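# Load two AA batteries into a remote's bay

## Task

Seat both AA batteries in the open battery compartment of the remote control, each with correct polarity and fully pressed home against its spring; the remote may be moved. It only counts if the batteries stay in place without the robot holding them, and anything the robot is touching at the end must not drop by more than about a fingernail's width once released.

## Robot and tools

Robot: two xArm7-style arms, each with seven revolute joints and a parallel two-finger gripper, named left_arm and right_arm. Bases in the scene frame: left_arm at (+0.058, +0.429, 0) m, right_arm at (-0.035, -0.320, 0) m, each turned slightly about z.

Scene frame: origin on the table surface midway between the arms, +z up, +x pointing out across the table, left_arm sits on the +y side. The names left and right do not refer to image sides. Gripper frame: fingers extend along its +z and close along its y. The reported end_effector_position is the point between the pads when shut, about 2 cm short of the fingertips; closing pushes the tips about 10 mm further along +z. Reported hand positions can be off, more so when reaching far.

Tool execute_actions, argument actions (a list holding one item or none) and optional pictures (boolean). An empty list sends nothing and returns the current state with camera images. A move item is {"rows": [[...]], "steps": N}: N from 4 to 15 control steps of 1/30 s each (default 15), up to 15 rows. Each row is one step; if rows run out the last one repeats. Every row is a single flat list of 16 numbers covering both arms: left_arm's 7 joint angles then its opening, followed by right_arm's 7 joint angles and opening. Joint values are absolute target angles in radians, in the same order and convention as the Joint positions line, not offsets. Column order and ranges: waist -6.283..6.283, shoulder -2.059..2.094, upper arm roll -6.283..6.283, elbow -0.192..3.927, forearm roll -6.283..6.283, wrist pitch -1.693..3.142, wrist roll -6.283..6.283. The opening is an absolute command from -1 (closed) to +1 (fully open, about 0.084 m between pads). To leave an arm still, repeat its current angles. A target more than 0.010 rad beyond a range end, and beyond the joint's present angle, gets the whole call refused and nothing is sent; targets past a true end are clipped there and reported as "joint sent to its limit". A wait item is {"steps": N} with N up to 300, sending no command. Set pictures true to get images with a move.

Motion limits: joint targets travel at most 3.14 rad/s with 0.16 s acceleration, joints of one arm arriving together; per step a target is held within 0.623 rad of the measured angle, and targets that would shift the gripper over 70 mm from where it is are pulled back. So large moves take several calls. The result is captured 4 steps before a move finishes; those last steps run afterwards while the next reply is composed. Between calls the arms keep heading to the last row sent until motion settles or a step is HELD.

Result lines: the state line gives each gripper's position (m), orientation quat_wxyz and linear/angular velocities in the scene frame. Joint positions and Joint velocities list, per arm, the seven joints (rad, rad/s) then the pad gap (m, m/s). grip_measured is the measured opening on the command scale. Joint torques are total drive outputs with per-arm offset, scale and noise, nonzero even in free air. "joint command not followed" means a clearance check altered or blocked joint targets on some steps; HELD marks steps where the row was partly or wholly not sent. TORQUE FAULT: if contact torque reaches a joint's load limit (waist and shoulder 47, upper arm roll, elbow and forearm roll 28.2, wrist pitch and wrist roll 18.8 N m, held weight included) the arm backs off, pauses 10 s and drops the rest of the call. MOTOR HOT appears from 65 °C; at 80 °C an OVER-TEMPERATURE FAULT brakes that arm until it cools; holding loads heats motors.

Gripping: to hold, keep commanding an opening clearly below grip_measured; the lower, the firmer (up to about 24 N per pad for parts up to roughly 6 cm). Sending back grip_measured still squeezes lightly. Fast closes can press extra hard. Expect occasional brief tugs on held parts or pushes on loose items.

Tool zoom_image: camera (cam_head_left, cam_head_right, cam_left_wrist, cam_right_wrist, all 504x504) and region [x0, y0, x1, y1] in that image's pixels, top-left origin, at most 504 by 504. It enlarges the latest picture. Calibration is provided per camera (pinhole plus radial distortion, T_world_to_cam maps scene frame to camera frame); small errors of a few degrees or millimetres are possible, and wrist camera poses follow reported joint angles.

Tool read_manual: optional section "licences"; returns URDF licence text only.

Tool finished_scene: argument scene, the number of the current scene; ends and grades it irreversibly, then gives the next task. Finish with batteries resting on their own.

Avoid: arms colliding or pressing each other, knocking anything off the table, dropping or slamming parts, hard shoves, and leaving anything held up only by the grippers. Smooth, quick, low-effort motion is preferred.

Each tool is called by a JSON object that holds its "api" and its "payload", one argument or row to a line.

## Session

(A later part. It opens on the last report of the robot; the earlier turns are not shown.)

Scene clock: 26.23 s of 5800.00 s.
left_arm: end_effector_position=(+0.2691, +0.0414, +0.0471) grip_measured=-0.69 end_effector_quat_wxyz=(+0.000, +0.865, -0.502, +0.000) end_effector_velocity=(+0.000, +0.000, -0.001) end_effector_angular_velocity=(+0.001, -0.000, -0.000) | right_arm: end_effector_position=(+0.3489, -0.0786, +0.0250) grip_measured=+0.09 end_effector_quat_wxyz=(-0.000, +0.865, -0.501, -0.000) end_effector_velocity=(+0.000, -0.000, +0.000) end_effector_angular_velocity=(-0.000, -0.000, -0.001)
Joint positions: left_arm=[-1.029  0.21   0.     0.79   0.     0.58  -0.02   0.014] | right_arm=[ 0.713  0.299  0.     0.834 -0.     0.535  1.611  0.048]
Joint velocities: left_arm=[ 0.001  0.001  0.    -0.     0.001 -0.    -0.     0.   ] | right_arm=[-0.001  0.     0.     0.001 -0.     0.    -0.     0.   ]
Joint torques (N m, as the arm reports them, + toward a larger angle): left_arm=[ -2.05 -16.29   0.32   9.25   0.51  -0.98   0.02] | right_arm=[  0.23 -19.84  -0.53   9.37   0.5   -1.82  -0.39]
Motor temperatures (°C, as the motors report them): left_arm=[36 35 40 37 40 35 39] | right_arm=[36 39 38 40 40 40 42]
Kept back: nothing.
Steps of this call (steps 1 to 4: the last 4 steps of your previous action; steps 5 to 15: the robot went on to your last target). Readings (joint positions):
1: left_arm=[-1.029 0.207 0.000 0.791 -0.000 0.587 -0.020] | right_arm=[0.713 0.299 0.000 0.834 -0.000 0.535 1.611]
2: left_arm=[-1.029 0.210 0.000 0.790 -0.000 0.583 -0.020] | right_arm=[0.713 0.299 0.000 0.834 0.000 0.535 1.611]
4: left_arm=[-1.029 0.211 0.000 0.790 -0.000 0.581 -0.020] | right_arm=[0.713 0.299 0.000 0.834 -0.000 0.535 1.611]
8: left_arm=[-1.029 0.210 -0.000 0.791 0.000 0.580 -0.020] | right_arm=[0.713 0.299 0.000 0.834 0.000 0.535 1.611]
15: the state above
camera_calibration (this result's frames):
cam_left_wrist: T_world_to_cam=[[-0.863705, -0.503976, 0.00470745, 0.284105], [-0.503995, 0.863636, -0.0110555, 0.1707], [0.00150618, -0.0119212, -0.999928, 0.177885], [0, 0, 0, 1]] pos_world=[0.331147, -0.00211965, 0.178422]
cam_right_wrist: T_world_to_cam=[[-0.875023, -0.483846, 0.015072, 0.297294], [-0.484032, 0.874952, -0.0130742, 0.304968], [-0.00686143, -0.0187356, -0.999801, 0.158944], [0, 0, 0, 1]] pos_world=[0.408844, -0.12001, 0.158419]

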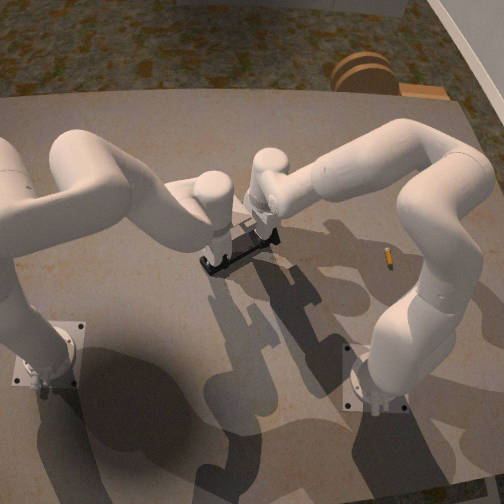

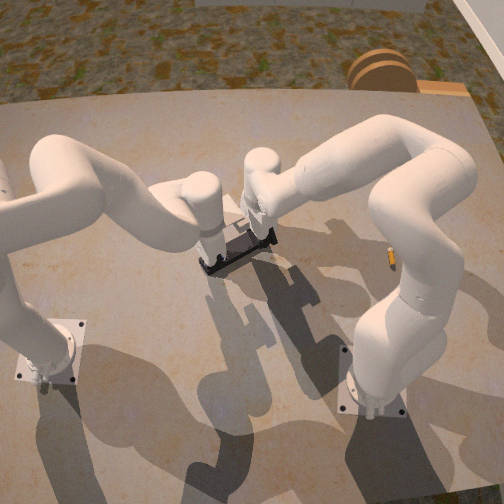

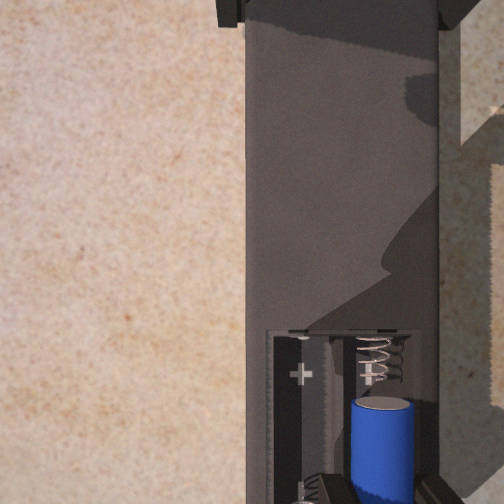

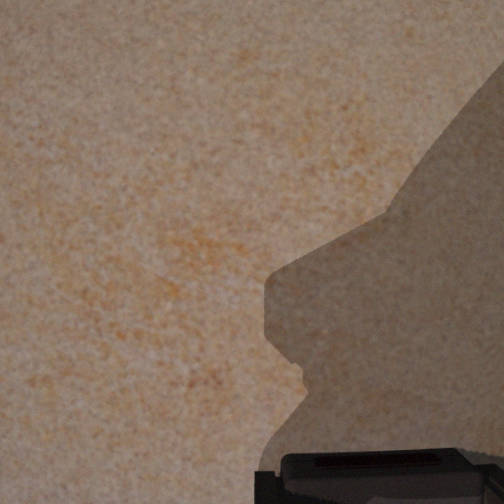

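{"api": "execute_actions", "payload": {
  "actions": [
    {"rows":[[-1.0305,0.213,0,0.79,0,0.577,-0.02,-0.9, 0.7134,0.2989,0,0.8342,0,0.5353,1.611,-0.3],[-1.0317,0.2155,0,0.7896,0,0.5741,-0.02,-0.9, 0.7134,0.2989,0,0.8342,0,0.5353,1.611,-0.3]],"steps":12}
  ]
}}

{"api": "execute_actions", "payload": {
  "actions": [
    {"rows":[[-1.0317,0.2155,0,0.7896,0,0.5741,-0.02,-0.8, 0.7134,0.2989,0,0.8342,0,0.5353,1.611,-0.3],[-1.0317,0.2155,0,0.7896,0,0.5741,-0.02,-0.72, 0.7134,0.2989,0,0.8342,0,0.5353,1.611,-0.3],[-1.0317,0.2155,0,0.7896,0,0.5741,-0.02,-0.69, 0.7134,0.2989,0,0.8342,0,0.5353,1.611,-0.3],[-1.0317,0.2155,0,0.7896,0,0.5741,-0.02,-0.67, 0.7134,0.2989,0,0.8342,0,0.5353,1.611,-0.3],[-1.0317,0.2155,0,0.7896,0,0.5741,-0.02,-0.65, 0.7134,0.2989,0,0.8342,0,0.5353,1.611,-0.3],[-1.0317,0.2155,0,0.7896,0,0.5741,-0.02,-0.63, 0.7134,0.2989,0,0.8342,0,0.5353,1.611,-0.3],[-1.0317,0.2155,0,0.7896,0,0.5741,-0.02,-0.61, 0.7134,0.2989,0,0.8342,0,0.5353,1.611,-0.3],[-1.0317,0.2155,0,0.7896,0,0.5741,-0.02,-0.59, 0.7134,0.2989,0,0.8342,0,0.5353,1.611,-0.3],[-1.0317,0.2155,0,0.7896,0,0.5741,-0.02,-0.57, 0.7134,0.2989,0,0.8342,0,0.5353,1.611,-0.3],[-1.0317,0.2155,0,0.7896,0,0.5741,-0.02,-0.55, 0.7134,0.2989,0,0.8342,0,0.5353,1.611,-0.3]],"steps":15}
  ]
}}

{"api": "execute_actions", "payload": {
  "actions": [
    {"steps":10}
  ],
  "pictures": true
}}

{"api": "zoom_image", "payload": {
  "camera": "cam_left_wrist",
  "region": [250, 284, 470, 504]
}}

Scene clock: 27.60 s of 5800.00 s.
left_arm: end_effector_position=(+0.2681, +0.0410, +0.0450) grip_measured=-0.69 end_effector_quat_wxyz=(-0.000, +0.864, -0.503, -0.000) end_effector_velocity=(+0.002, -0.001, +0.002) end_effector_angular_velocity=(-0.004, -0.005, -0.001) | right_arm: end_effector_position=(+0.3489, -0.0786, +0.0250) grip_measured=+0.09 end_effector_quat_wxyz=(+0.000, +0.865, -0.501, -0.000) end_effector_velocity=(-0.001, +0.000, -0.000) end_effector_angular_velocity=(-0.000, +0.001, -0.000)
Joint positions: left_arm=[-1.032  0.216 -0.     0.79   0.     0.574 -0.02   0.014] | right_arm=[ 0.713  0.299 -0.     0.834  0.     0.535  1.611  0.048]
Joint velocities: left_arm=[ 0.    -0.002  0.002  0.003  0.004 -0.001  0.     0.   ] | right_arm=[ 0.001  0.    -0.    -0.001  0.001  0.     0.     0.   ]
Joint torques (N m, as the arm reports them, + toward a larger angle): left_arm=[ -1.94 -16.35   0.14   9.29   0.64  -0.97   0.1 ] | right_arm=[  0.48 -19.73  -0.46   9.38   0.45  -1.87  -0.38]
Motor temperatures (°C, as the motors report them): left_arm=[36 35 40 37 40 35 39] | right_arm=[36 39 38 40 40 40 42]
Steps of this call (steps 1 to 15: the robot went on to your last target; steps 16 to 33: nothing new was sent; steps 34 to 41: the first 8 steps of this action). Readings (joint positions):
34: left_arm=[-1.029 0.211 0.000 0.790 -0.000 0.580 -0.020] | right_arm=[0.713 0.299 0.000 0.834 0.000 0.535 1.611]
35: left_arm=[-1.030 0.211 0.000 0.790 -0.000 0.578 -0.020] | right_arm=[0.713 0.299 0.000 0.834 -0.000 0.535 1.611]
37: left_arm=[-1.031 0.215 0.000 0.790 0.000 0.575 -0.020] | right_arm=[0.713 0.299 0.000 0.834 0.000 0.535 1.611]
41: the state above

Scene clock: 28.10 s of 5800.00 s.
left_arm: end_effector_position=(+0.2682, +0.0409, +0.0451) grip_measured=-0.57 end_effector_quat_wxyz=(+0.000, +0.864, -0.503, +0.000) end_effector_velocity=(-0.001, +0.001, -0.001) end_effector_angular_velocity=(+0.002, +0.001, +0.000) | right_arm: end_effector_position=(+0.3489, -0.0786, +0.0250) grip_measured=+0.09 end_effector_quat_wxyz=(+0.000, +0.865, -0.501, -0.000) end_effector_velocity=(-0.000, -0.000, -0.000) end_effector_angular_velocity=(-0.002, +0.000, +0.003)
Joint positions: left_arm=[-1.032  0.215  0.     0.79  -0.     0.574 -0.02   0.019] | right_arm=[0.713 0.299 0.    0.834 0.    0.535 1.611 0.048]
Joint velocities: left_arm=[-0.     0.001  0.    -0.001 -0.001  0.     0.     0.004] | right_arm=[ 0.    -0.     0.    -0.001 -0.003  0.    -0.     0.   ]
Joint torques (N m, as the arm reports them, + toward a larger angle): left_arm=[ -2.02 -16.44   0.09   9.1    0.69  -0.81   0.05] | right_arm=[  0.44 -19.85  -0.45   9.31   0.48  -1.88  -0.33]
Motor temperatures (°C, as the motors report them): left_arm=[36 35 39 37 40 35 39] | right_arm=[36 39 38 40 40 40 42]
Steps of this call (steps 1 to 4: the last 4 steps of your previous action; steps 5 to 15: the first 11 steps of this action). Readings (joint positions):
5: left_arm=[-1.032 0.215 0.000 0.790 -0.000 0.574 -0.020] | right_arm=[0.713 0.299 -0.000 0.834 -0.000 0.535 1.611]
6: left_arm=[-1.032 0.215 0.000 0.790 -0.000 0.574 -0.020] | right_arm=[0.713 0.299 -0.000 0.834 -0.000 0.535 1.611]
8: left_arm=[-1.032 0.215 0.000 0.790 -0.000 0.574 -0.020] | right_arm=[0.713 0.299 -0.000 0.834 -0.000 0.535 1.611]
12: left_arm=[-1.032 0.215 -0.000 0.790 -0.000 0.574 -0.020] | right_arm=[0.713 0.299 0.000 0.834 0.000 0.535 1.611]
15: the state above

Scene clock: 28.43 s of 5800.00 s.
left_arm: end_effector_position=(+0.2681, +0.0409, +0.0450) grip_measured=-0.57 end_effector_quat_wxyz=(+0.000, +0.864, -0.503, +0.000) end_effector_velocity=(-0.000, -0.000, -0.000) end_effector_angular_velocity=(-0.000, +0.001, +0.001) | right_arm: end_effector_position=(+0.3489, -0.0786, +0.0250) grip_measured=+0.09 end_effector_quat_wxyz=(+0.000, +0.865, -0.501, -0.000) end_effector_velocity=(-0.000, +0.001, +0.000) end_effector_angular_velocity=(+0.000, -0.001, +0.000)
Joint positions: left_arm=[-1.032  0.215 -0.     0.79   0.     0.574 -0.02   0.019] | right_arm=[ 0.713  0.299  0.     0.834 -0.     0.535  1.611  0.048]
Joint velocities: left_arm=[-0.001  0.    -0.     0.    -0.001 -0.    -0.     0.   ] | right_arm=[ 0.001 -0.001  0.     0.     0.     0.     0.001 -0.   ]
Joint torques (N m, as the arm reports them, + toward a larger angle): left_arm=[ -1.75 -16.4    0.43   9.28   0.6   -0.9    0.11] | right_arm=[  0.31 -19.87  -0.53   9.42   0.42  -1.89  -0.32]
Motor temperatures (°C, as the motors report them): left_arm=[36 35 39 37 40 35 39] | right_arm=[36 39 38 40 40 40 42]
Kept back: nothing.
Steps of this call (steps 1 to 4: the last 4 steps of your previous action; steps 5 to 10: the robot went on to your last target). Readings (joint positions):
1: left_arm=[-1.032 0.215 0.000 0.790 -0.000 0.574 -0.020] | right_arm=[0.713 0.299 0.000 0.834 0.000 0.535 1.611]
2: left_arm=[-1.032 0.215 0.000 0.790 -0.000 0.574 -0.020] | right_arm=[0.713 0.299 0.000 0.834 0.000 0.535 1.611]
4: left_arm=[-1.032 0.215 0.000 0.790 -0.000 0.574 -0.020] | right_arm=[0.713 0.299 0.000 0.834 -0.000 0.535 1.611]
8: left_arm=[-1.032 0.215 0.000 0.790 0.000 0.574 -0.020] | right_arm=[0.713 0.299 0.000 0.834 -0.000 0.535 1.611]
10: the state above
camera_calibration (this result's frames):
cam_left_wrist: T_world_to_cam=[[-0.864863, -0.501986, 0.00470085, 0.283331], [-0.502007, 0.864796, -0.0108146, 0.169992], [0.00136351, -0.011713, -0.99993, 0.175792], [0, 0, 0, 1]] pos_world=[0.33014, -0.0027212, 0.176286]
cam_right_wrist: T_world_to_cam=[[-0.875016, -0.483859, 0.0150894, 0.297283], [-0.484045, 0.874945, -0.0130735, 0.304967], [-0.00687667, -0.0187435, -0.999801, 0.158944], [0, 0, 0, 1]] pos_world=[0.408838, -0.120007, 0.158414]

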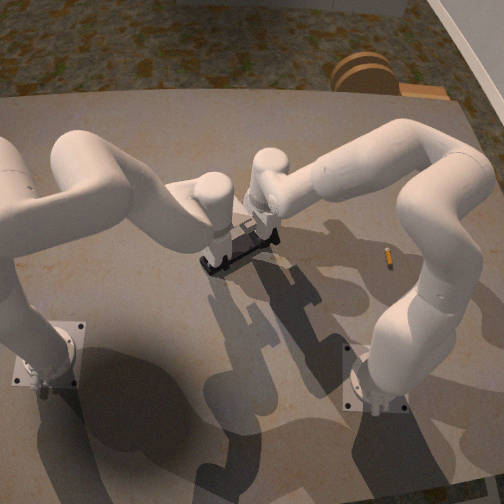

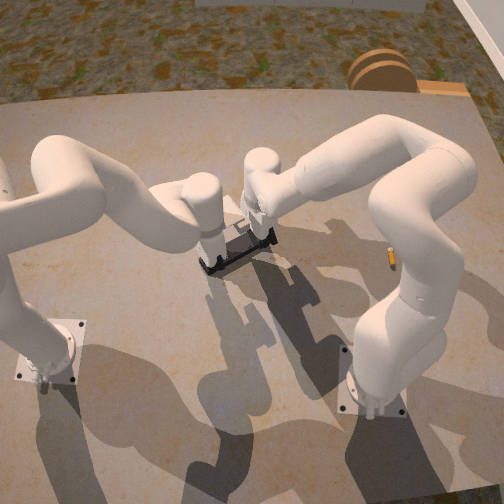

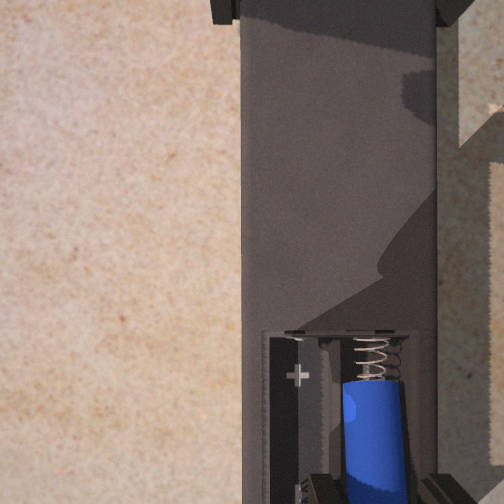

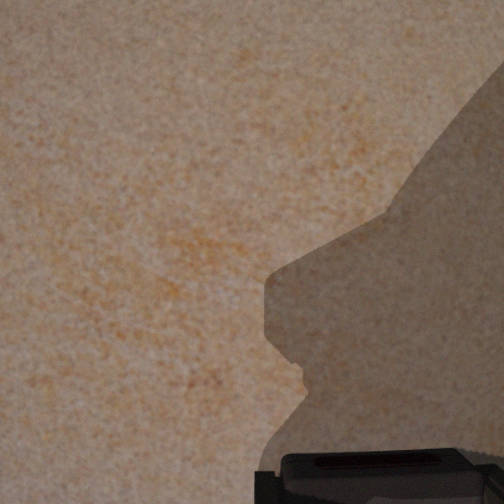

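Region (250, 284, 470, 504) of cam_left_wrist's 504x504 image, scaled by 2.291, with more detail than that image has.

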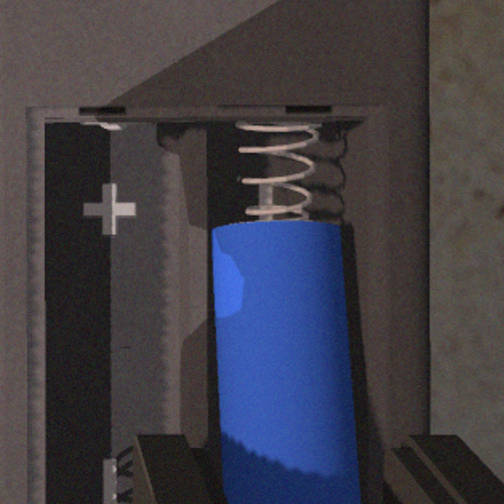

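{"api": "execute_actions", "payload": {
  "actions": [
    {"rows":[[-1.032,0.205,0,0.792,0,0.587,-0.02,-0.55, 0.7134,0.2989,0,0.8342,0,0.5353,1.611,-0.3],[-1.032,0.19,0,0.795,0,0.605,-0.02,-0.55, 0.7134,0.2989,0,0.8342,0,0.5353,1.611,-0.3],[-1.032,0.17,0,0.799,0,0.629,-0.02,-0.55, 0.7134,0.2989,0,0.8342,0,0.5353,1.611,-0.3],[-1.032,0.15,0,0.803,0,0.653,-0.02,-0.55, 0.7134,0.2989,0,0.8342,0,0.5353,1.611,-0.3],[-1.032,0.1318,0,0.8064,0,0.6746,-0.02,-0.55, 0.7134,0.2989,0,0.8342,0,0.5353,1.611,-0.3],[-1.032,0.1318,0,0.8064,0,0.6746,-0.02,-0.6, 0.7134,0.2989,0,0.8342,0,0.5353,1.611,-0.3],[-1.032,0.12,0,0.77,0,0.61,-0.02,-0.7, 0.7134,0.2989,0,0.8342,0,0.5353,1.611,-0.3],[-1.032,0.105,0,0.72,0,0.525,-0.02,-0.8, 0.7134,0.2989,0,0.8342,0,0.5353,1.611,-0.3],[-1.032,0.088,0,0.67,0,0.44,-0.02,-0.9, 0.7134,0.2989,0,0.8342,0,0.5353,1.611,-0.3],[-1.032,0.072,0,0.62,0,0.352,-0.02,-1, 0.7134,0.2989,0,0.8342,0,0.5353,1.611,-0.3],[-1.032,0.056,0,0.57,0,0.266,-0.02,-1, 0.7134,0.2989,0,0.8342,0,0.5353,1.611,-0.3],[-1.032,0.04,0,0.52,0,0.18,-0.02,-1, 0.7134,0.2989,0,0.8342,0,0.5353,1.611,-0.3],[-1.032,0.025,0,0.472,0,0.097,-0.02,-1, 0.7134,0.2989,0,0.8342,0,0.5353,1.611,-0.3],[-1.032,0.015,0,0.44,0,0.043,-0.02,-1, 0.7134,0.2989,0,0.8342,0,0.5353,1.611,-0.3],[-1.032,0.0093,0,0.4232,0,0.0139,-0.02,-1, 0.7134,0.2989,0,0.8342,0,0.5353,1.611,-0.3]],"steps":15}
  ]
}}

{"api": "execute_actions", "payload": {
  "actions": [
    {"steps":20}
  ],
  "pictures": true
}}

{"api": "zoom_image", "payload": {
  "camera": "cam_head_right",
  "region": [170, 200, 290, 290]
}}

Scene clock: 31.53 s of 5800.00 s.
left_arm: end_effector_position=(+0.2694, +0.0383, +0.0783) grip_measured=-1.00 end_effector_quat_wxyz=(+0.022, +0.864, -0.502, +0.036) end_effector_velocity=(-0.017, +0.033, -0.112) end_effector_angular_velocity=(-0.939, -0.510, +0.003) | right_arm: end_effector_position=(+0.3489, -0.0786, +0.0250) grip_measured=+0.09 end_effector_quat_wxyz=(-0.000, +0.865, -0.501, -0.000) end_effector_velocity=(+0.000, -0.000, +0.000) end_effector_angular_velocity=(-0.000, +0.000, -0.001)
Joint positions: left_arm=[-1.032  0.102 -0.     0.734  0.     0.546 -0.02   0.   ] | right_arm=[0.713 0.299 0.    0.834 0.    0.535 1.611 0.048]
Joint velocities: left_arm=[ 0.001 -0.307  0.002 -1.216  0.001 -1.977 -0.     0.   ] | right_arm=[-0.    -0.    -0.    -0.    -0.     0.     0.001  0.   ]
Joint torques (N m, as the arm reports them, + toward a larger angle): left_arm=[ -1.95 -15.36   0.25   6.26   0.74  -1.3    0.16] | right_arm=[  0.37 -19.85  -0.55   9.36   0.46  -1.83  -0.35]
Motor temperatures (°C, as the motors report them): left_arm=[36 35 39 37 40 35 39] | right_arm=[36 39 38 40 40 40 42]
Steps of this call (steps 1 to 15: the robot went on to your last target; steps 16 to 82: nothing new was sent; steps 83 to 93: the first 11 steps of this action). Readings (joint positions):
83: left_arm=[-1.032 0.215 0.000 0.790 0.000 0.575 -0.020] | right_arm=[0.713 0.299 0.000 0.834 -0.000 0.535 1.611]
84: left_arm=[-1.032 0.212 0.000 0.790 -0.000 0.581 -0.020] | right_arm=[0.713 0.299 0.000 0.834 -0.000 0.535 1.611]
86: left_arm=[-1.032 0.192 0.000 0.793 -0.000 0.608 -0.020] | right_arm=[0.713 0.299 0.000 0.834 0.000 0.535 1.611]
90: left_arm=[-1.032 0.129 -0.000 0.805 0.000 0.661 -0.020] | right_arm=[0.713 0.299 0.000 0.834 -0.000 0.535 1.611]
93: the state above

Scene clock: 32.20 s of 5800.00 s.
left_arm: end_effector_position=(+0.2638, +0.0488, +0.0751) grip_measured=-1.00 end_effector_quat_wxyz=(+0.103, +0.847, -0.493, +0.170) end_effector_velocity=(-0.001, +0.002, -0.001) end_effector_angular_velocity=(+0.002, +0.001, -0.001) | right_arm: end_effector_position=(+0.3489, -0.0786, +0.0250) grip_measured=+0.09 end_effector_quat_wxyz=(-0.000, +0.865, -0.501, -0.000) end_effector_velocity=(+0.001, +0.000, +0.001) end_effector_angular_velocity=(+0.001, -0.002, -0.001)
Joint positions: left_arm=[-1.032  0.01   0.     0.424  0.     0.014 -0.02   0.   ] | right_arm=[0.713 0.299 0.    0.834 0.    0.535 1.611 0.048]
Joint velocities: left_arm=[ 0.    -0.001 -0.    -0.005 -0.    -0.001  0.001  0.   ] | right_arm=[-0.001 -0.     0.     0.001  0.    -0.     0.     0.   ]
Joint torques (N m, as the arm reports them, + toward a larger angle): left_arm=[ -1.72 -12.64   0.34   8.51   0.53  -1.48   0.24] | right_arm=[  0.24 -19.85  -0.52   9.35   0.39  -1.97  -0.33]
Motor temperatures (°C, as the motors report them): left_arm=[36 35 39 37 40 35 39] | right_arm=[36 39 38 40 40 40 42]
Kept back: nothing.
Steps of this call (steps 1 to 4: the last 4 steps of your previous action; steps 5 to 20: the robot went on to your last target). Readings (joint positions):
1: left_arm=[-1.032 0.091 0.000 0.690 0.000 0.475 -0.020] | right_arm=[0.713 0.299 0.000 0.834 -0.000 0.535 1.611]
2: left_arm=[-1.032 0.079 0.000 0.643 -0.000 0.397 -0.020] | right_arm=[0.713 0.299 0.000 0.834 0.000 0.535 1.611]
4: left_arm=[-1.032 0.051 0.000 0.548 -0.000 0.237 -0.020] | right_arm=[0.713 0.299 0.000 0.834 0.000 0.535 1.611]
8: left_arm=[-1.032 0.012 -0.000 0.428 -0.000 0.034 -0.020] | right_arm=[0.713 0.299 0.000 0.834 0.000 0.535 1.611]
20: the state above
camera_calibration (this result's frames):
cam_left_wrist: T_world_to_cam=[[-0.866958, -0.498143, 0.0154221, 0.282879], [-0.462094, 0.791857, -0.399289, 0.183559], [0.186691, -0.353293, -0.916695, 0.167528], [0, 0, 0, 1]] pos_world=[0.29879, 0.054748, 0.222503]
cam_right_wrist: T_world_to_cam=[[-0.875023, -0.483847, 0.0150725, 0.297294], [-0.484033, 0.874952, -0.013074, 0.304968], [-0.00686187, -0.0187357, -0.999801, 0.158944], [0, 0, 0, 1]] pos_world=[0.408844, -0.12001, 0.158419]

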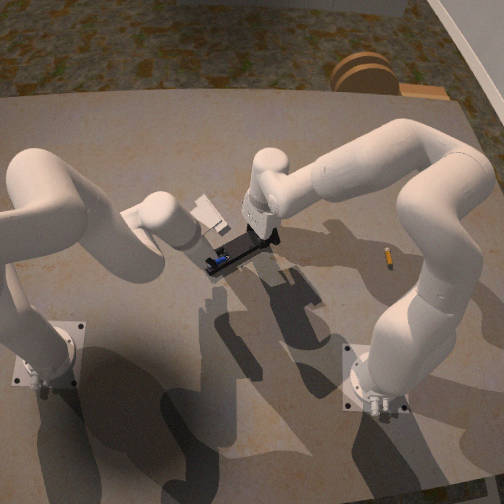

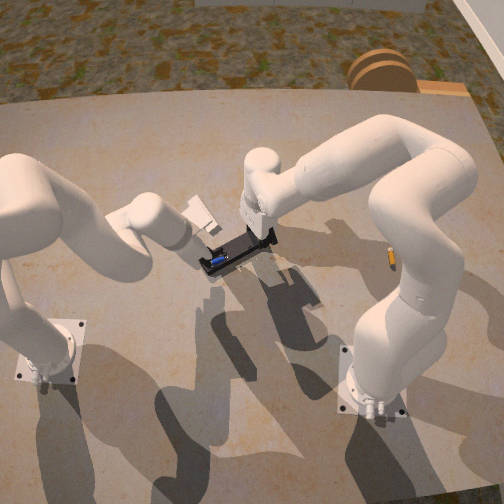

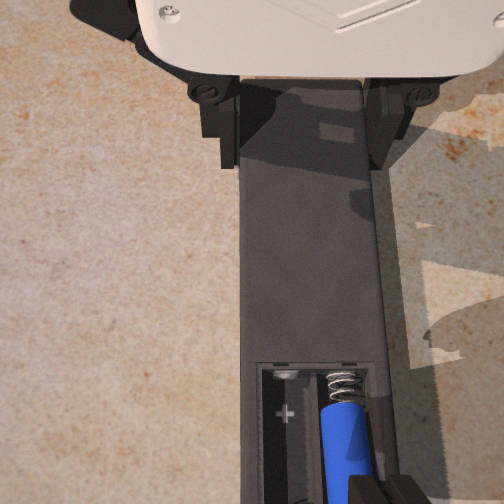

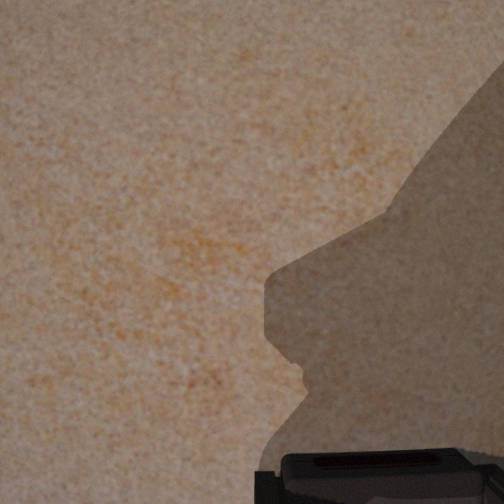

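Region (170, 200, 290, 290) of cam_head_right's 504x504 image, scaled by 4.200, with more detail than that image has; it fills the top 378 rows of this view, and the rest is white.

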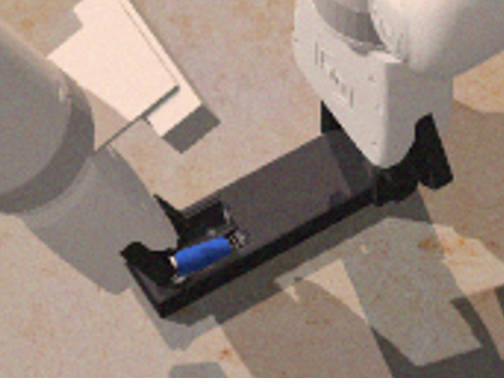

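{"api": "execute_actions", "payload": {
  "actions": [
    {"rows":[[-1.032,0.015,0,0.4231,0,0.0081,-0.02,-1, 0.7134,0.2989,0,0.8342,0,0.5353,1.611,-0.3],[-1.032,0.021,0,0.423,0,0.002,-0.02,-1, 0.7134,0.2989,0,0.8342,0,0.5353,1.611,-0.3],[-1.032,0.027,0,0.423,0,-0.004,-0.02,-1, 0.7134,0.2989,0,0.8342,0,0.5353,1.611,-0.3],[-1.032,0.033,0,0.4229,0,-0.0101,-0.02,-1, 0.7134,0.2989,0,0.8342,0,0.5353,1.611,-0.3],[-1.032,0.039,0,0.4228,0,-0.0162,-0.02,-1, 0.7134,0.2989,0,0.8342,0,0.5353,1.611,-0.3],[-1.032,0.045,0,0.4227,0,-0.0223,-0.02,-1, 0.7134,0.2989,0,0.8342,0,0.5353,1.611,-0.3],[-1.032,0.05,0,0.4226,0,-0.0274,-0.02,-1, 0.7134,0.2989,0,0.8342,0,0.5353,1.611,-0.3],[-1.032,0.0543,0,0.4226,0,-0.0317,-0.02,-1, 0.7134,0.2989,0,0.8342,0,0.5353,1.611,-0.3]],"steps":15}
  ]
}}

{"api": "execute_actions", "payload": {
  "actions": [
    {"steps":8}
  ],
  "pictures": true
}}

{"api": "zoom_image", "payload": {
  "camera": "cam_head_right",
  "region": [180, 220, 260, 290]
}}

{"api": "zoom_image", "payload": {
  "camera": "cam_left_wrist",
  "region": [250, 324, 430, 504]
}}

Scene clock: 33.03 s of 5800.00 s.
left_arm: end_effector_position=(+0.2634, +0.0495, +0.0625) grip_measured=-1.00 end_effector_quat_wxyz=(+0.103, +0.847, -0.493, +0.169) end_effector_velocity=(+0.001, -0.002, -0.002) end_effector_angular_velocity=(-0.008, -0.005, -0.002) | right_arm: end_effector_position=(+0.3489, -0.0786, +0.0250) grip_measured=+0.09 end_effector_quat_wxyz=(-0.000, +0.865, -0.501, -0.000) end_effector_velocity=(+0.000, +0.000, +0.000) end_effector_angular_velocity=(+0.001, -0.001, -0.001)
Joint positions: left_arm=[-1.032  0.055  0.     0.422 -0.    -0.031 -0.02   0.   ] | right_arm=[0.713 0.299 0.    0.834 0.    0.535 1.611 0.048]
Joint velocities: left_arm=[-0.     0.015 -0.     0.001  0.001 -0.024  0.001  0.   ] | right_arm=[ 0.    -0.001 -0.     0.001  0.    -0.     0.001 -0.   ]
Joint torques (N m, as the arm reports them, + toward a larger angle): left_arm=[ -1.86 -13.79   0.47   8.51   0.74  -1.53   0.15] | right_arm=[  0.45 -19.94  -0.54   9.4    0.5   -1.9   -0.31]
Motor temperatures (°C, as the motors report them): left_arm=[36 35 39 37 40 35 39] | right_arm=[36 39 38 40 40 40 42]
Steps of this call (steps 1 to 14: the robot went on to your last target; steps 15 to 25: the first 11 steps of this action). Readings (joint positions):
15: left_arm=[-1.032 0.010 -0.000 0.423 -0.000 0.013 -0.020] | right_arm=[0.713 0.299 0.000 0.834 0.000 0.535 1.611]
16: left_arm=[-1.032 0.012 -0.000 0.423 0.000 0.011 -0.020] | right_arm=[0.713 0.299 0.000 0.834 0.000 0.535 1.611]
18: left_arm=[-1.032 0.021 -0.000 0.424 0.000 0.001 -0.020] | right_arm=[0.713 0.299 0.000 0.834 0.000 0.535 1.611]
22: left_arm=[-1.032 0.046 0.000 0.422 -0.000 -0.022 -0.020] | right_arm=[0.713 0.299 0.000 0.834 -0.000 0.535 1.611]
25: the state above

Scene clock: 33.30 s of 5800.00 s.
left_arm: end_effector_position=(+0.2637, +0.0488, +0.0632) grip_measured=-1.00 end_effector_quat_wxyz=(+0.103, +0.847, -0.493, +0.170) end_effector_velocity=(-0.000, +0.001, -0.001) end_effector_angular_velocity=(+0.002, +0.002, +0.002) | right_arm: end_effector_position=(+0.3489, -0.0786, +0.0250) grip_measured=+0.09 end_effector_quat_wxyz=(-0.000, +0.865, -0.501, -0.000) end_effector_velocity=(-0.000, -0.000, -0.000) end_effector_angular_velocity=(-0.000, +0.000, +0.000)
Joint positions: left_arm=[-1.032  0.054 -0.     0.423  0.    -0.032 -0.02   0.   ] | right_arm=[ 0.713  0.299  0.     0.834 -0.     0.535  1.611  0.048]
Joint velocities: left_arm=[ 0.     0.001  0.    -0.001 -0.001  0.     0.     0.   ] | right_arm=[ 0.  0. -0. -0.  0.  0. -0.  0.]
Joint torques (N m, as the arm reports them, + toward a larger angle): left_arm=[ -1.91 -12.72   0.18   8.11   0.73  -1.38   0.26] | right_arm=[  0.33 -19.78  -0.5    9.43   0.37  -1.85  -0.32]
Motor temperatures (°C, as the motors report them): left_arm=[36 35 39 37 40 35 39] | right_arm=[36 39 38 40 40 40 42]
Kept back: nothing.
Steps of this call (steps 1 to 4: the last 4 steps of your previous action; steps 5 to 8: the robot went on to your last target). Readings (joint positions):
1: left_arm=[-1.032 0.055 0.000 0.422 -0.000 -0.031 -0.020] | right_arm=[0.713 0.299 0.000 0.834 0.000 0.535 1.611]
2: left_arm=[-1.032 0.054 0.000 0.422 -0.000 -0.031 -0.020] | right_arm=[0.713 0.299 0.000 0.834 -0.000 0.535 1.611]
4: left_arm=[-1.032 0.054 -0.000 0.423 0.000 -0.032 -0.020] | right_arm=[0.713 0.299 0.000 0.834 0.000 0.535 1.611]
8: the state above
camera_calibration (this result's frames):
cam_left_wrist: T_world_to_cam=[[-0.866969, -0.498123, 0.0154288, 0.283058], [-0.462034, 0.791783, -0.399504, 0.178723], [0.186786, -0.353486, -0.916602, 0.156598], [0, 0, 0, 1]] pos_world=[0.298728, 0.054843, 0.210572]
cam_right_wrist: T_world_to_cam=[[-0.875023, -0.483847, 0.015072, 0.297294], [-0.484033, 0.874952, -0.0130742, 0.304968], [-0.00686138, -0.0187355, -0.999801, 0.158944], [0, 0, 0, 1]] pos_world=[0.408844, -0.12001, 0.158419]

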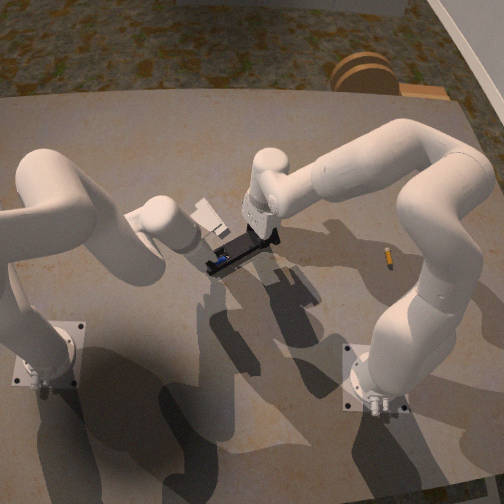

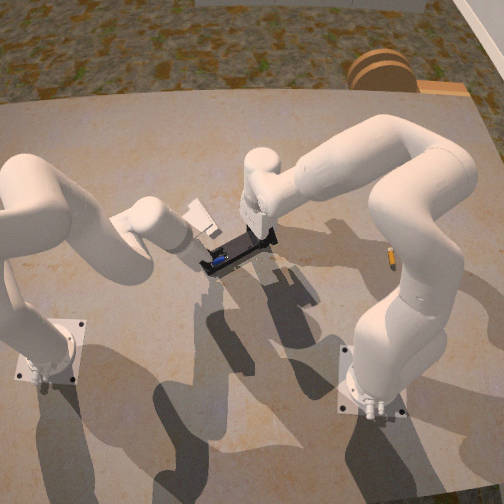

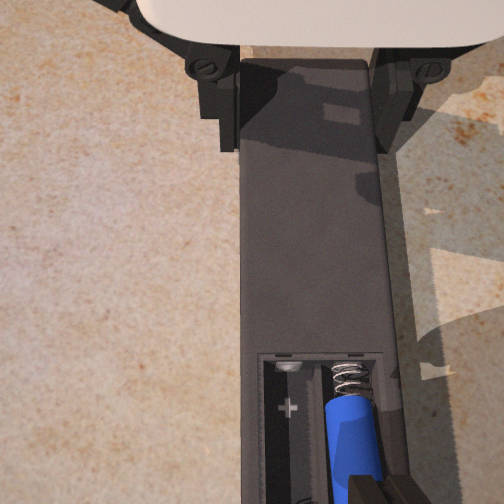

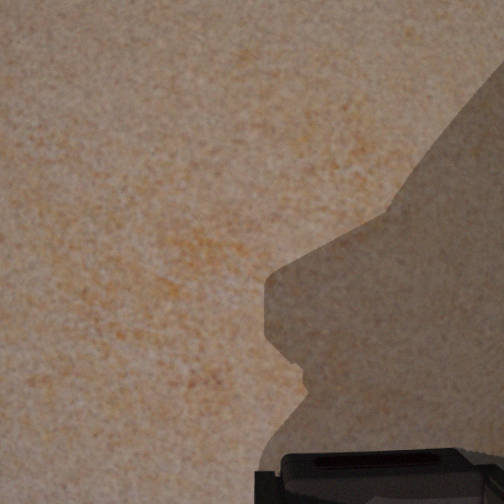

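Region (180, 220, 260, 290) of cam_head_right's 504x504 image, scaled by 6.300, with more detail than that image has; it fills the top 441 rows of this view, and the rest is white.

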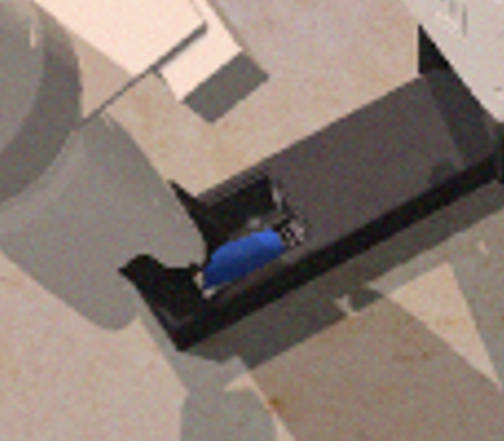

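Region (250, 324, 430, 504) of cam_left_wrist's 504x504 image, scaled by 2.800, with more detail than that image has.

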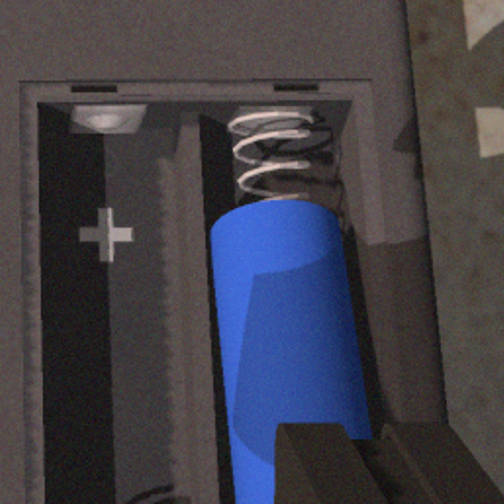

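{"api": "execute_actions", "payload": {
  "actions": [
    {"rows":[[-1.032,0.057,0,0.4225,0,-0.0345,-0.02,-1, 0.7134,0.2989,0,0.8342,0,0.5353,1.611,-0.3],[-1.032,0.059,0,0.4225,0,-0.0365,-0.02,-1, 0.7134,0.2989,0,0.8342,0,0.5353,1.611,-0.3],[-1.032,0.061,0,0.4225,0,-0.0385,-0.02,-1, 0.7134,0.2989,0,0.8342,0,0.5353,1.611,-0.3],[-1.032,0.063,0,0.4224,0,-0.0406,-0.02,-1, 0.7134,0.2989,0,0.8342,0,0.5353,1.611,-0.3],[-1.032,0.0655,0,0.4224,0,-0.0431,-0.02,-1, 0.7134,0.2989,0,0.8342,0,0.5353,1.611,-0.3]],"steps":15}
  ],
  "pictures": true
}}

{"api": "zoom_image", "payload": {
  "camera": "cam_left_wrist",
  "region": [250, 324, 430, 504]
}}

Scene clock: 33.93 s of 5800.00 s.
left_arm: end_effector_position=(+0.2636, +0.0490, +0.0600) grip_measured=-1.00 end_effector_quat_wxyz=(+0.103, +0.847, -0.493, +0.170) end_effector_velocity=(+0.001, -0.002, +0.003) end_effector_angular_velocity=(-0.006, -0.004, -0.002) | right_arm: end_effector_position=(+0.3489, -0.0786, +0.0250) grip_measured=+0.09 end_effector_quat_wxyz=(-0.000, +0.865, -0.501, -0.000) end_effector_velocity=(+0.000, -0.000, -0.000) end_effector_angular_velocity=(-0.000, -0.000, +0.001)
Joint positions: left_arm=[-1.032  0.066  0.     0.422 -0.    -0.043 -0.02   0.   ] | right_arm=[ 0.713  0.299  0.     0.834 -0.     0.535  1.611  0.048]
Joint velocities: left_arm=[-0.    -0.003 -0.     0.002  0.001 -0.002  0.001  0.   ] | right_arm=[-0.     0.     0.    -0.    -0.001 -0.    -0.001 -0.   ]
Joint torques (N m, as the arm reports them, + toward a larger angle): left_arm=[ -1.85 -12.73   0.24   8.06   0.6   -1.23   0.23] | right_arm=[  0.31 -19.76  -0.54   9.39   0.44  -1.9   -0.4 ]
Motor temperatures (°C, as the motors report them): left_arm=[36 35 39 37 40 35 39] | right_arm=[36 39 38 40 40 40 42]
Steps of this call (steps 1 to 8: the robot went on to your last target; steps 9 to 19: the first 11 steps of this action). Readings (joint positions):
9: left_arm=[-1.032 0.054 -0.000 0.423 -0.000 -0.032 -0.020] | right_arm=[0.713 0.299 0.000 0.834 0.000 0.535 1.611]
10: left_arm=[-1.032 0.055 -0.000 0.423 0.000 -0.033 -0.020] | right_arm=[0.713 0.299 0.000 0.834 -0.000 0.535 1.611]
12: left_arm=[-1.032 0.059 -0.000 0.423 0.000 -0.037 -0.020] | right_arm=[0.713 0.299 0.000 0.834 0.000 0.535 1.611]
16: left_arm=[-1.032 0.066 0.000 0.422 -0.000 -0.043 -0.020] | right_arm=[0.713 0.299 0.000 0.834 -0.000 0.535 1.611]
19: the state above
camera_calibration (this result's frames):
cam_left_wrist: T_world_to_cam=[[-0.866958, -0.498143, 0.0154177, 0.283118], [-0.462131, 0.791932, -0.399096, 0.177251], [0.186597, -0.353125, -0.916779, 0.153828], [0, 0, 0, 1]] pos_world=[0.29866, 0.0549827, 0.207401]
cam_right_wrist: T_world_to_cam=[[-0.875023, -0.483846, 0.015072, 0.297294], [-0.484032, 0.874953, -0.0130742, 0.304968], [-0.00686136, -0.0187355, -0.999801, 0.158944], [0, 0, 0, 1]] pos_world=[0.408844, -0.12001, 0.158419]

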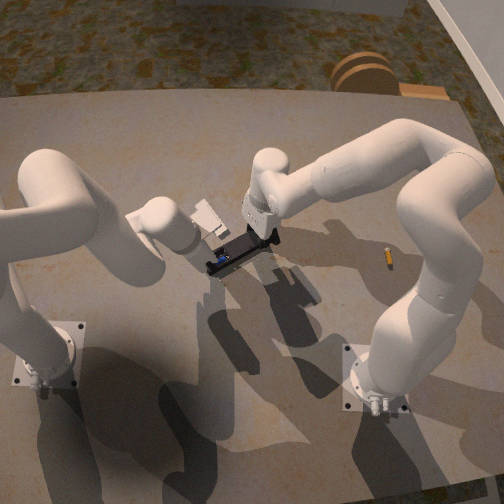

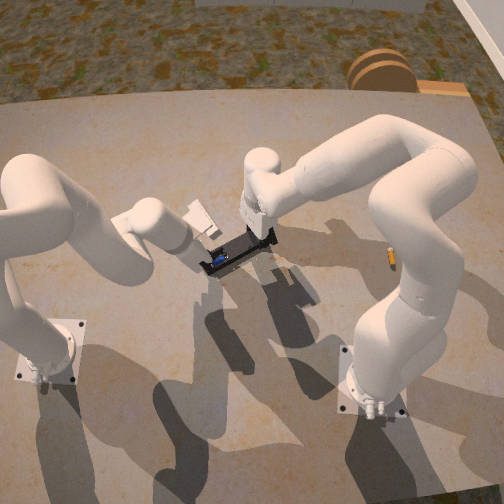

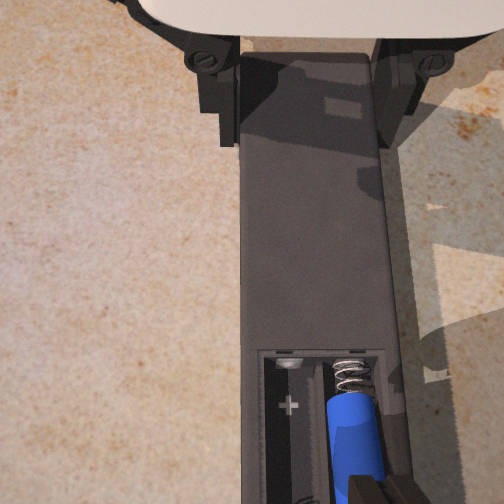

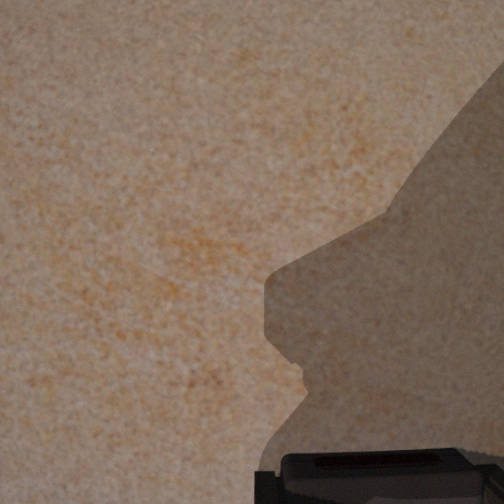

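Region (250, 324, 430, 504) of cam_left_wrist's 504x504 image, scaled by 2.800, with more detail than that image has.

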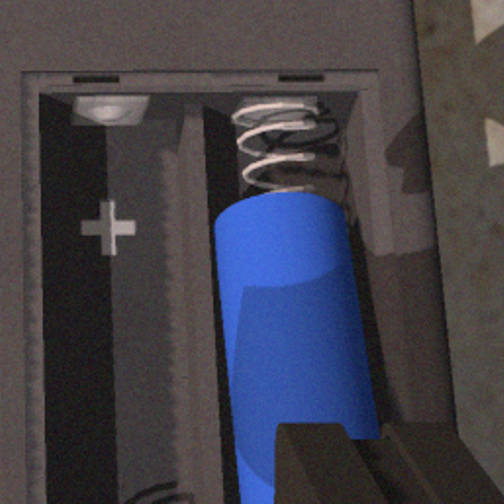

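{"api": "execute_actions", "payload": {
  "actions": [
    {"rows":[[-1.031,0.0675,0,0.4224,0,-0.0451,-0.02,-1, 0.7134,0.2989,0,0.8342,0,0.5353,1.611,-0.3],[-1.031,0.0695,0,0.4224,0,-0.0471,-0.02,-1, 0.7134,0.2989,0,0.8342,0,0.5353,1.611,-0.3],[-1.031,0.0715,0,0.4223,0,-0.0492,-0.02,-1, 0.7134,0.2989,0,0.8342,0,0.5353,1.611,-0.3],[-1.031,0.074,0,0.4223,0,-0.0517,-0.02,-1, 0.7134,0.2989,0,0.8342,0,0.5353,1.611,-0.3],[-1.031,0.0768,0,0.4222,0,-0.0546,-0.02,-1, 0.7134,0.2989,0,0.8342,0,0.5353,1.611,-0.3]],"steps":15}
  ],
  "pictures": true
}}

{"api": "zoom_image", "payload": {
  "camera": "cam_left_wrist",
  "region": [250, 324, 430, 504]
}}

{"api": "zoom_image", "payload": {
  "camera": "cam_head_right",
  "region": [180, 220, 260, 290]
}}

Scene clock: 34.60 s of 5800.00 s.
left_arm: end_effector_position=(+0.2639, +0.0493, +0.0571) grip_measured=-1.00 end_effector_quat_wxyz=(+0.103, +0.847, -0.492, +0.170) end_effector_velocity=(-0.000, +0.000, +0.000) end_effector_angular_velocity=(+0.000, -0.000, -0.000) | right_arm: end_effector_position=(+0.3489, -0.0786, +0.0250) grip_measured=+0.09 end_effector_quat_wxyz=(+0.000, +0.865, -0.501, -0.000) end_effector_velocity=(+0.000, -0.000, -0.000) end_effector_angular_velocity=(-0.000, +0.000, -0.002)
Joint positions: left_arm=[-1.031  0.077 -0.     0.422  0.    -0.055 -0.02   0.   ] | right_arm=[ 0.713  0.299 -0.     0.834  0.     0.535  1.611  0.048]
Joint velocities: left_arm=[ 0.    -0.001  0.    -0.001  0.    -0.     0.     0.   ] | right_arm=[ 0.     0.    -0.001  0.     0.     0.     0.     0.   ]
Joint torques (N m, as the arm reports them, + toward a larger angle): left_arm=[ -1.63 -12.72   0.29   7.97   0.62  -1.34   0.11] | right_arm=[  0.47 -19.74  -0.44   9.34   0.46  -1.92  -0.39]
Motor temperatures (°C, as the motors report them): left_arm=[36 35 39 37 40 35 39] | right_arm=[36 39 38 40 40 40 42]
Steps of this call (steps 1 to 4: the last 4 steps of your previous action; steps 5 to 9: the robot went on to your last target; steps 10 to 20: the first 11 steps of this action). Readings (joint positions):
10: left_arm=[-1.032 0.066 -0.000 0.422 0.000 -0.043 -0.020] | right_arm=[0.713 0.299 0.000 0.834 -0.000 0.535 1.611]
11: left_arm=[-1.032 0.066 -0.000 0.422 0.000 -0.044 -0.020] | right_arm=[0.713 0.299 0.000 0.834 0.000 0.535 1.611]
13: left_arm=[-1.031 0.070 0.000 0.423 -0.000 -0.048 -0.020] | right_arm=[0.713 0.299 0.000 0.834 -0.000 0.535 1.611]
17: left_arm=[-1.031 0.077 0.000 0.422 -0.000 -0.054 -0.020] | right_arm=[0.713 0.299 -0.000 0.834 0.000 0.535 1.611]
20: the state above
camera_calibration (this result's frames):
cam_left_wrist: T_world_to_cam=[[-0.866488, -0.498959, 0.0154235, 0.28349], [-0.462838, 0.791418, -0.399297, 0.176256], [0.187027, -0.353125, -0.916692, 0.151041], [0, 0, 0, 1]] pos_world=[0.29897, 0.0552943, 0.204464]
cam_right_wrist: T_world_to_cam=[[-0.875052, -0.483795, 0.0150852, 0.297305], [-0.483981, 0.874981, -0.0130854, 0.304978], [-0.00686867, -0.0187513, -0.999801, 0.158939], [0, 0, 0, 1]] pos_world=[0.408852, -0.120035, 0.158413]

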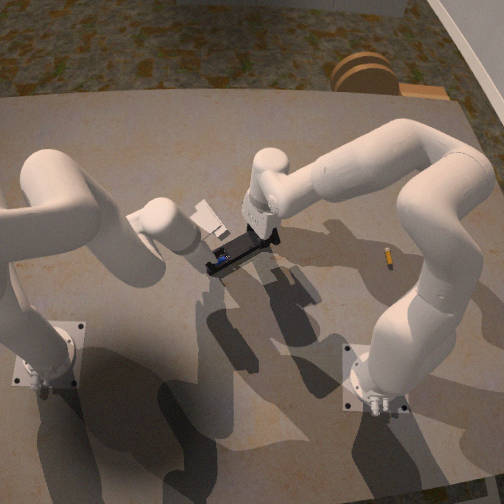

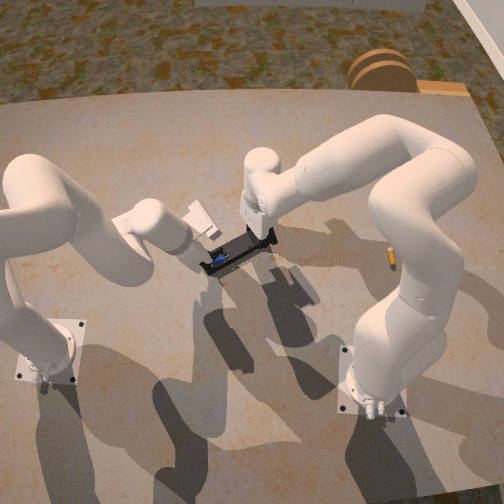

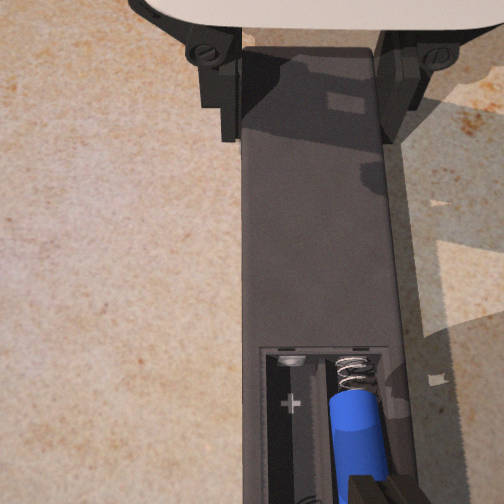

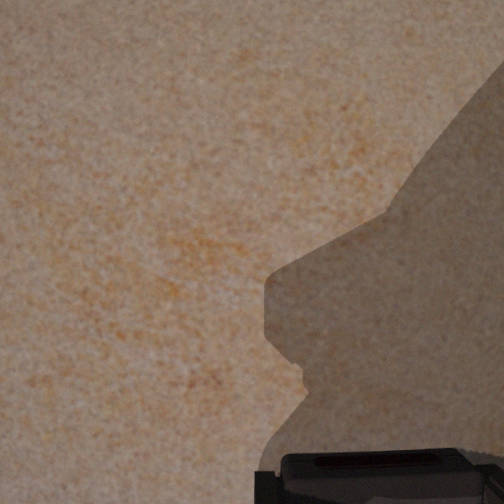

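Region (250, 324, 430, 504) of cam_left_wrist's 504x504 image, scaled by 2.800, with more detail than that image has.

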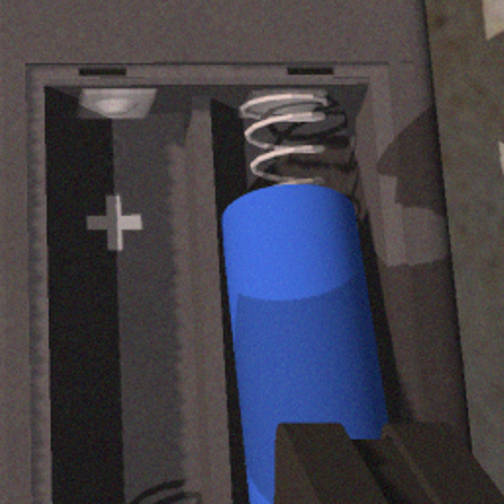

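Region (180, 220, 260, 290) of cam_head_right's 504x504 image, scaled by 6.300, with more detail than that image has; it fills the top 441 rows of this view, and the rest is white.

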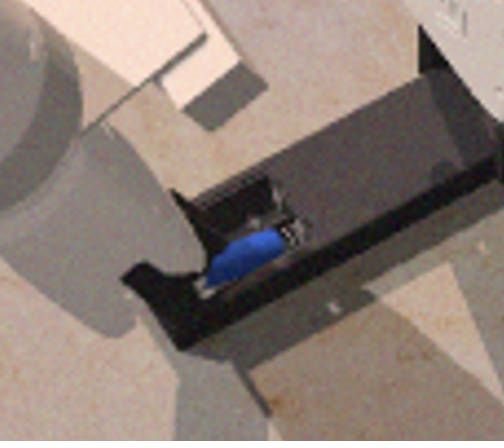

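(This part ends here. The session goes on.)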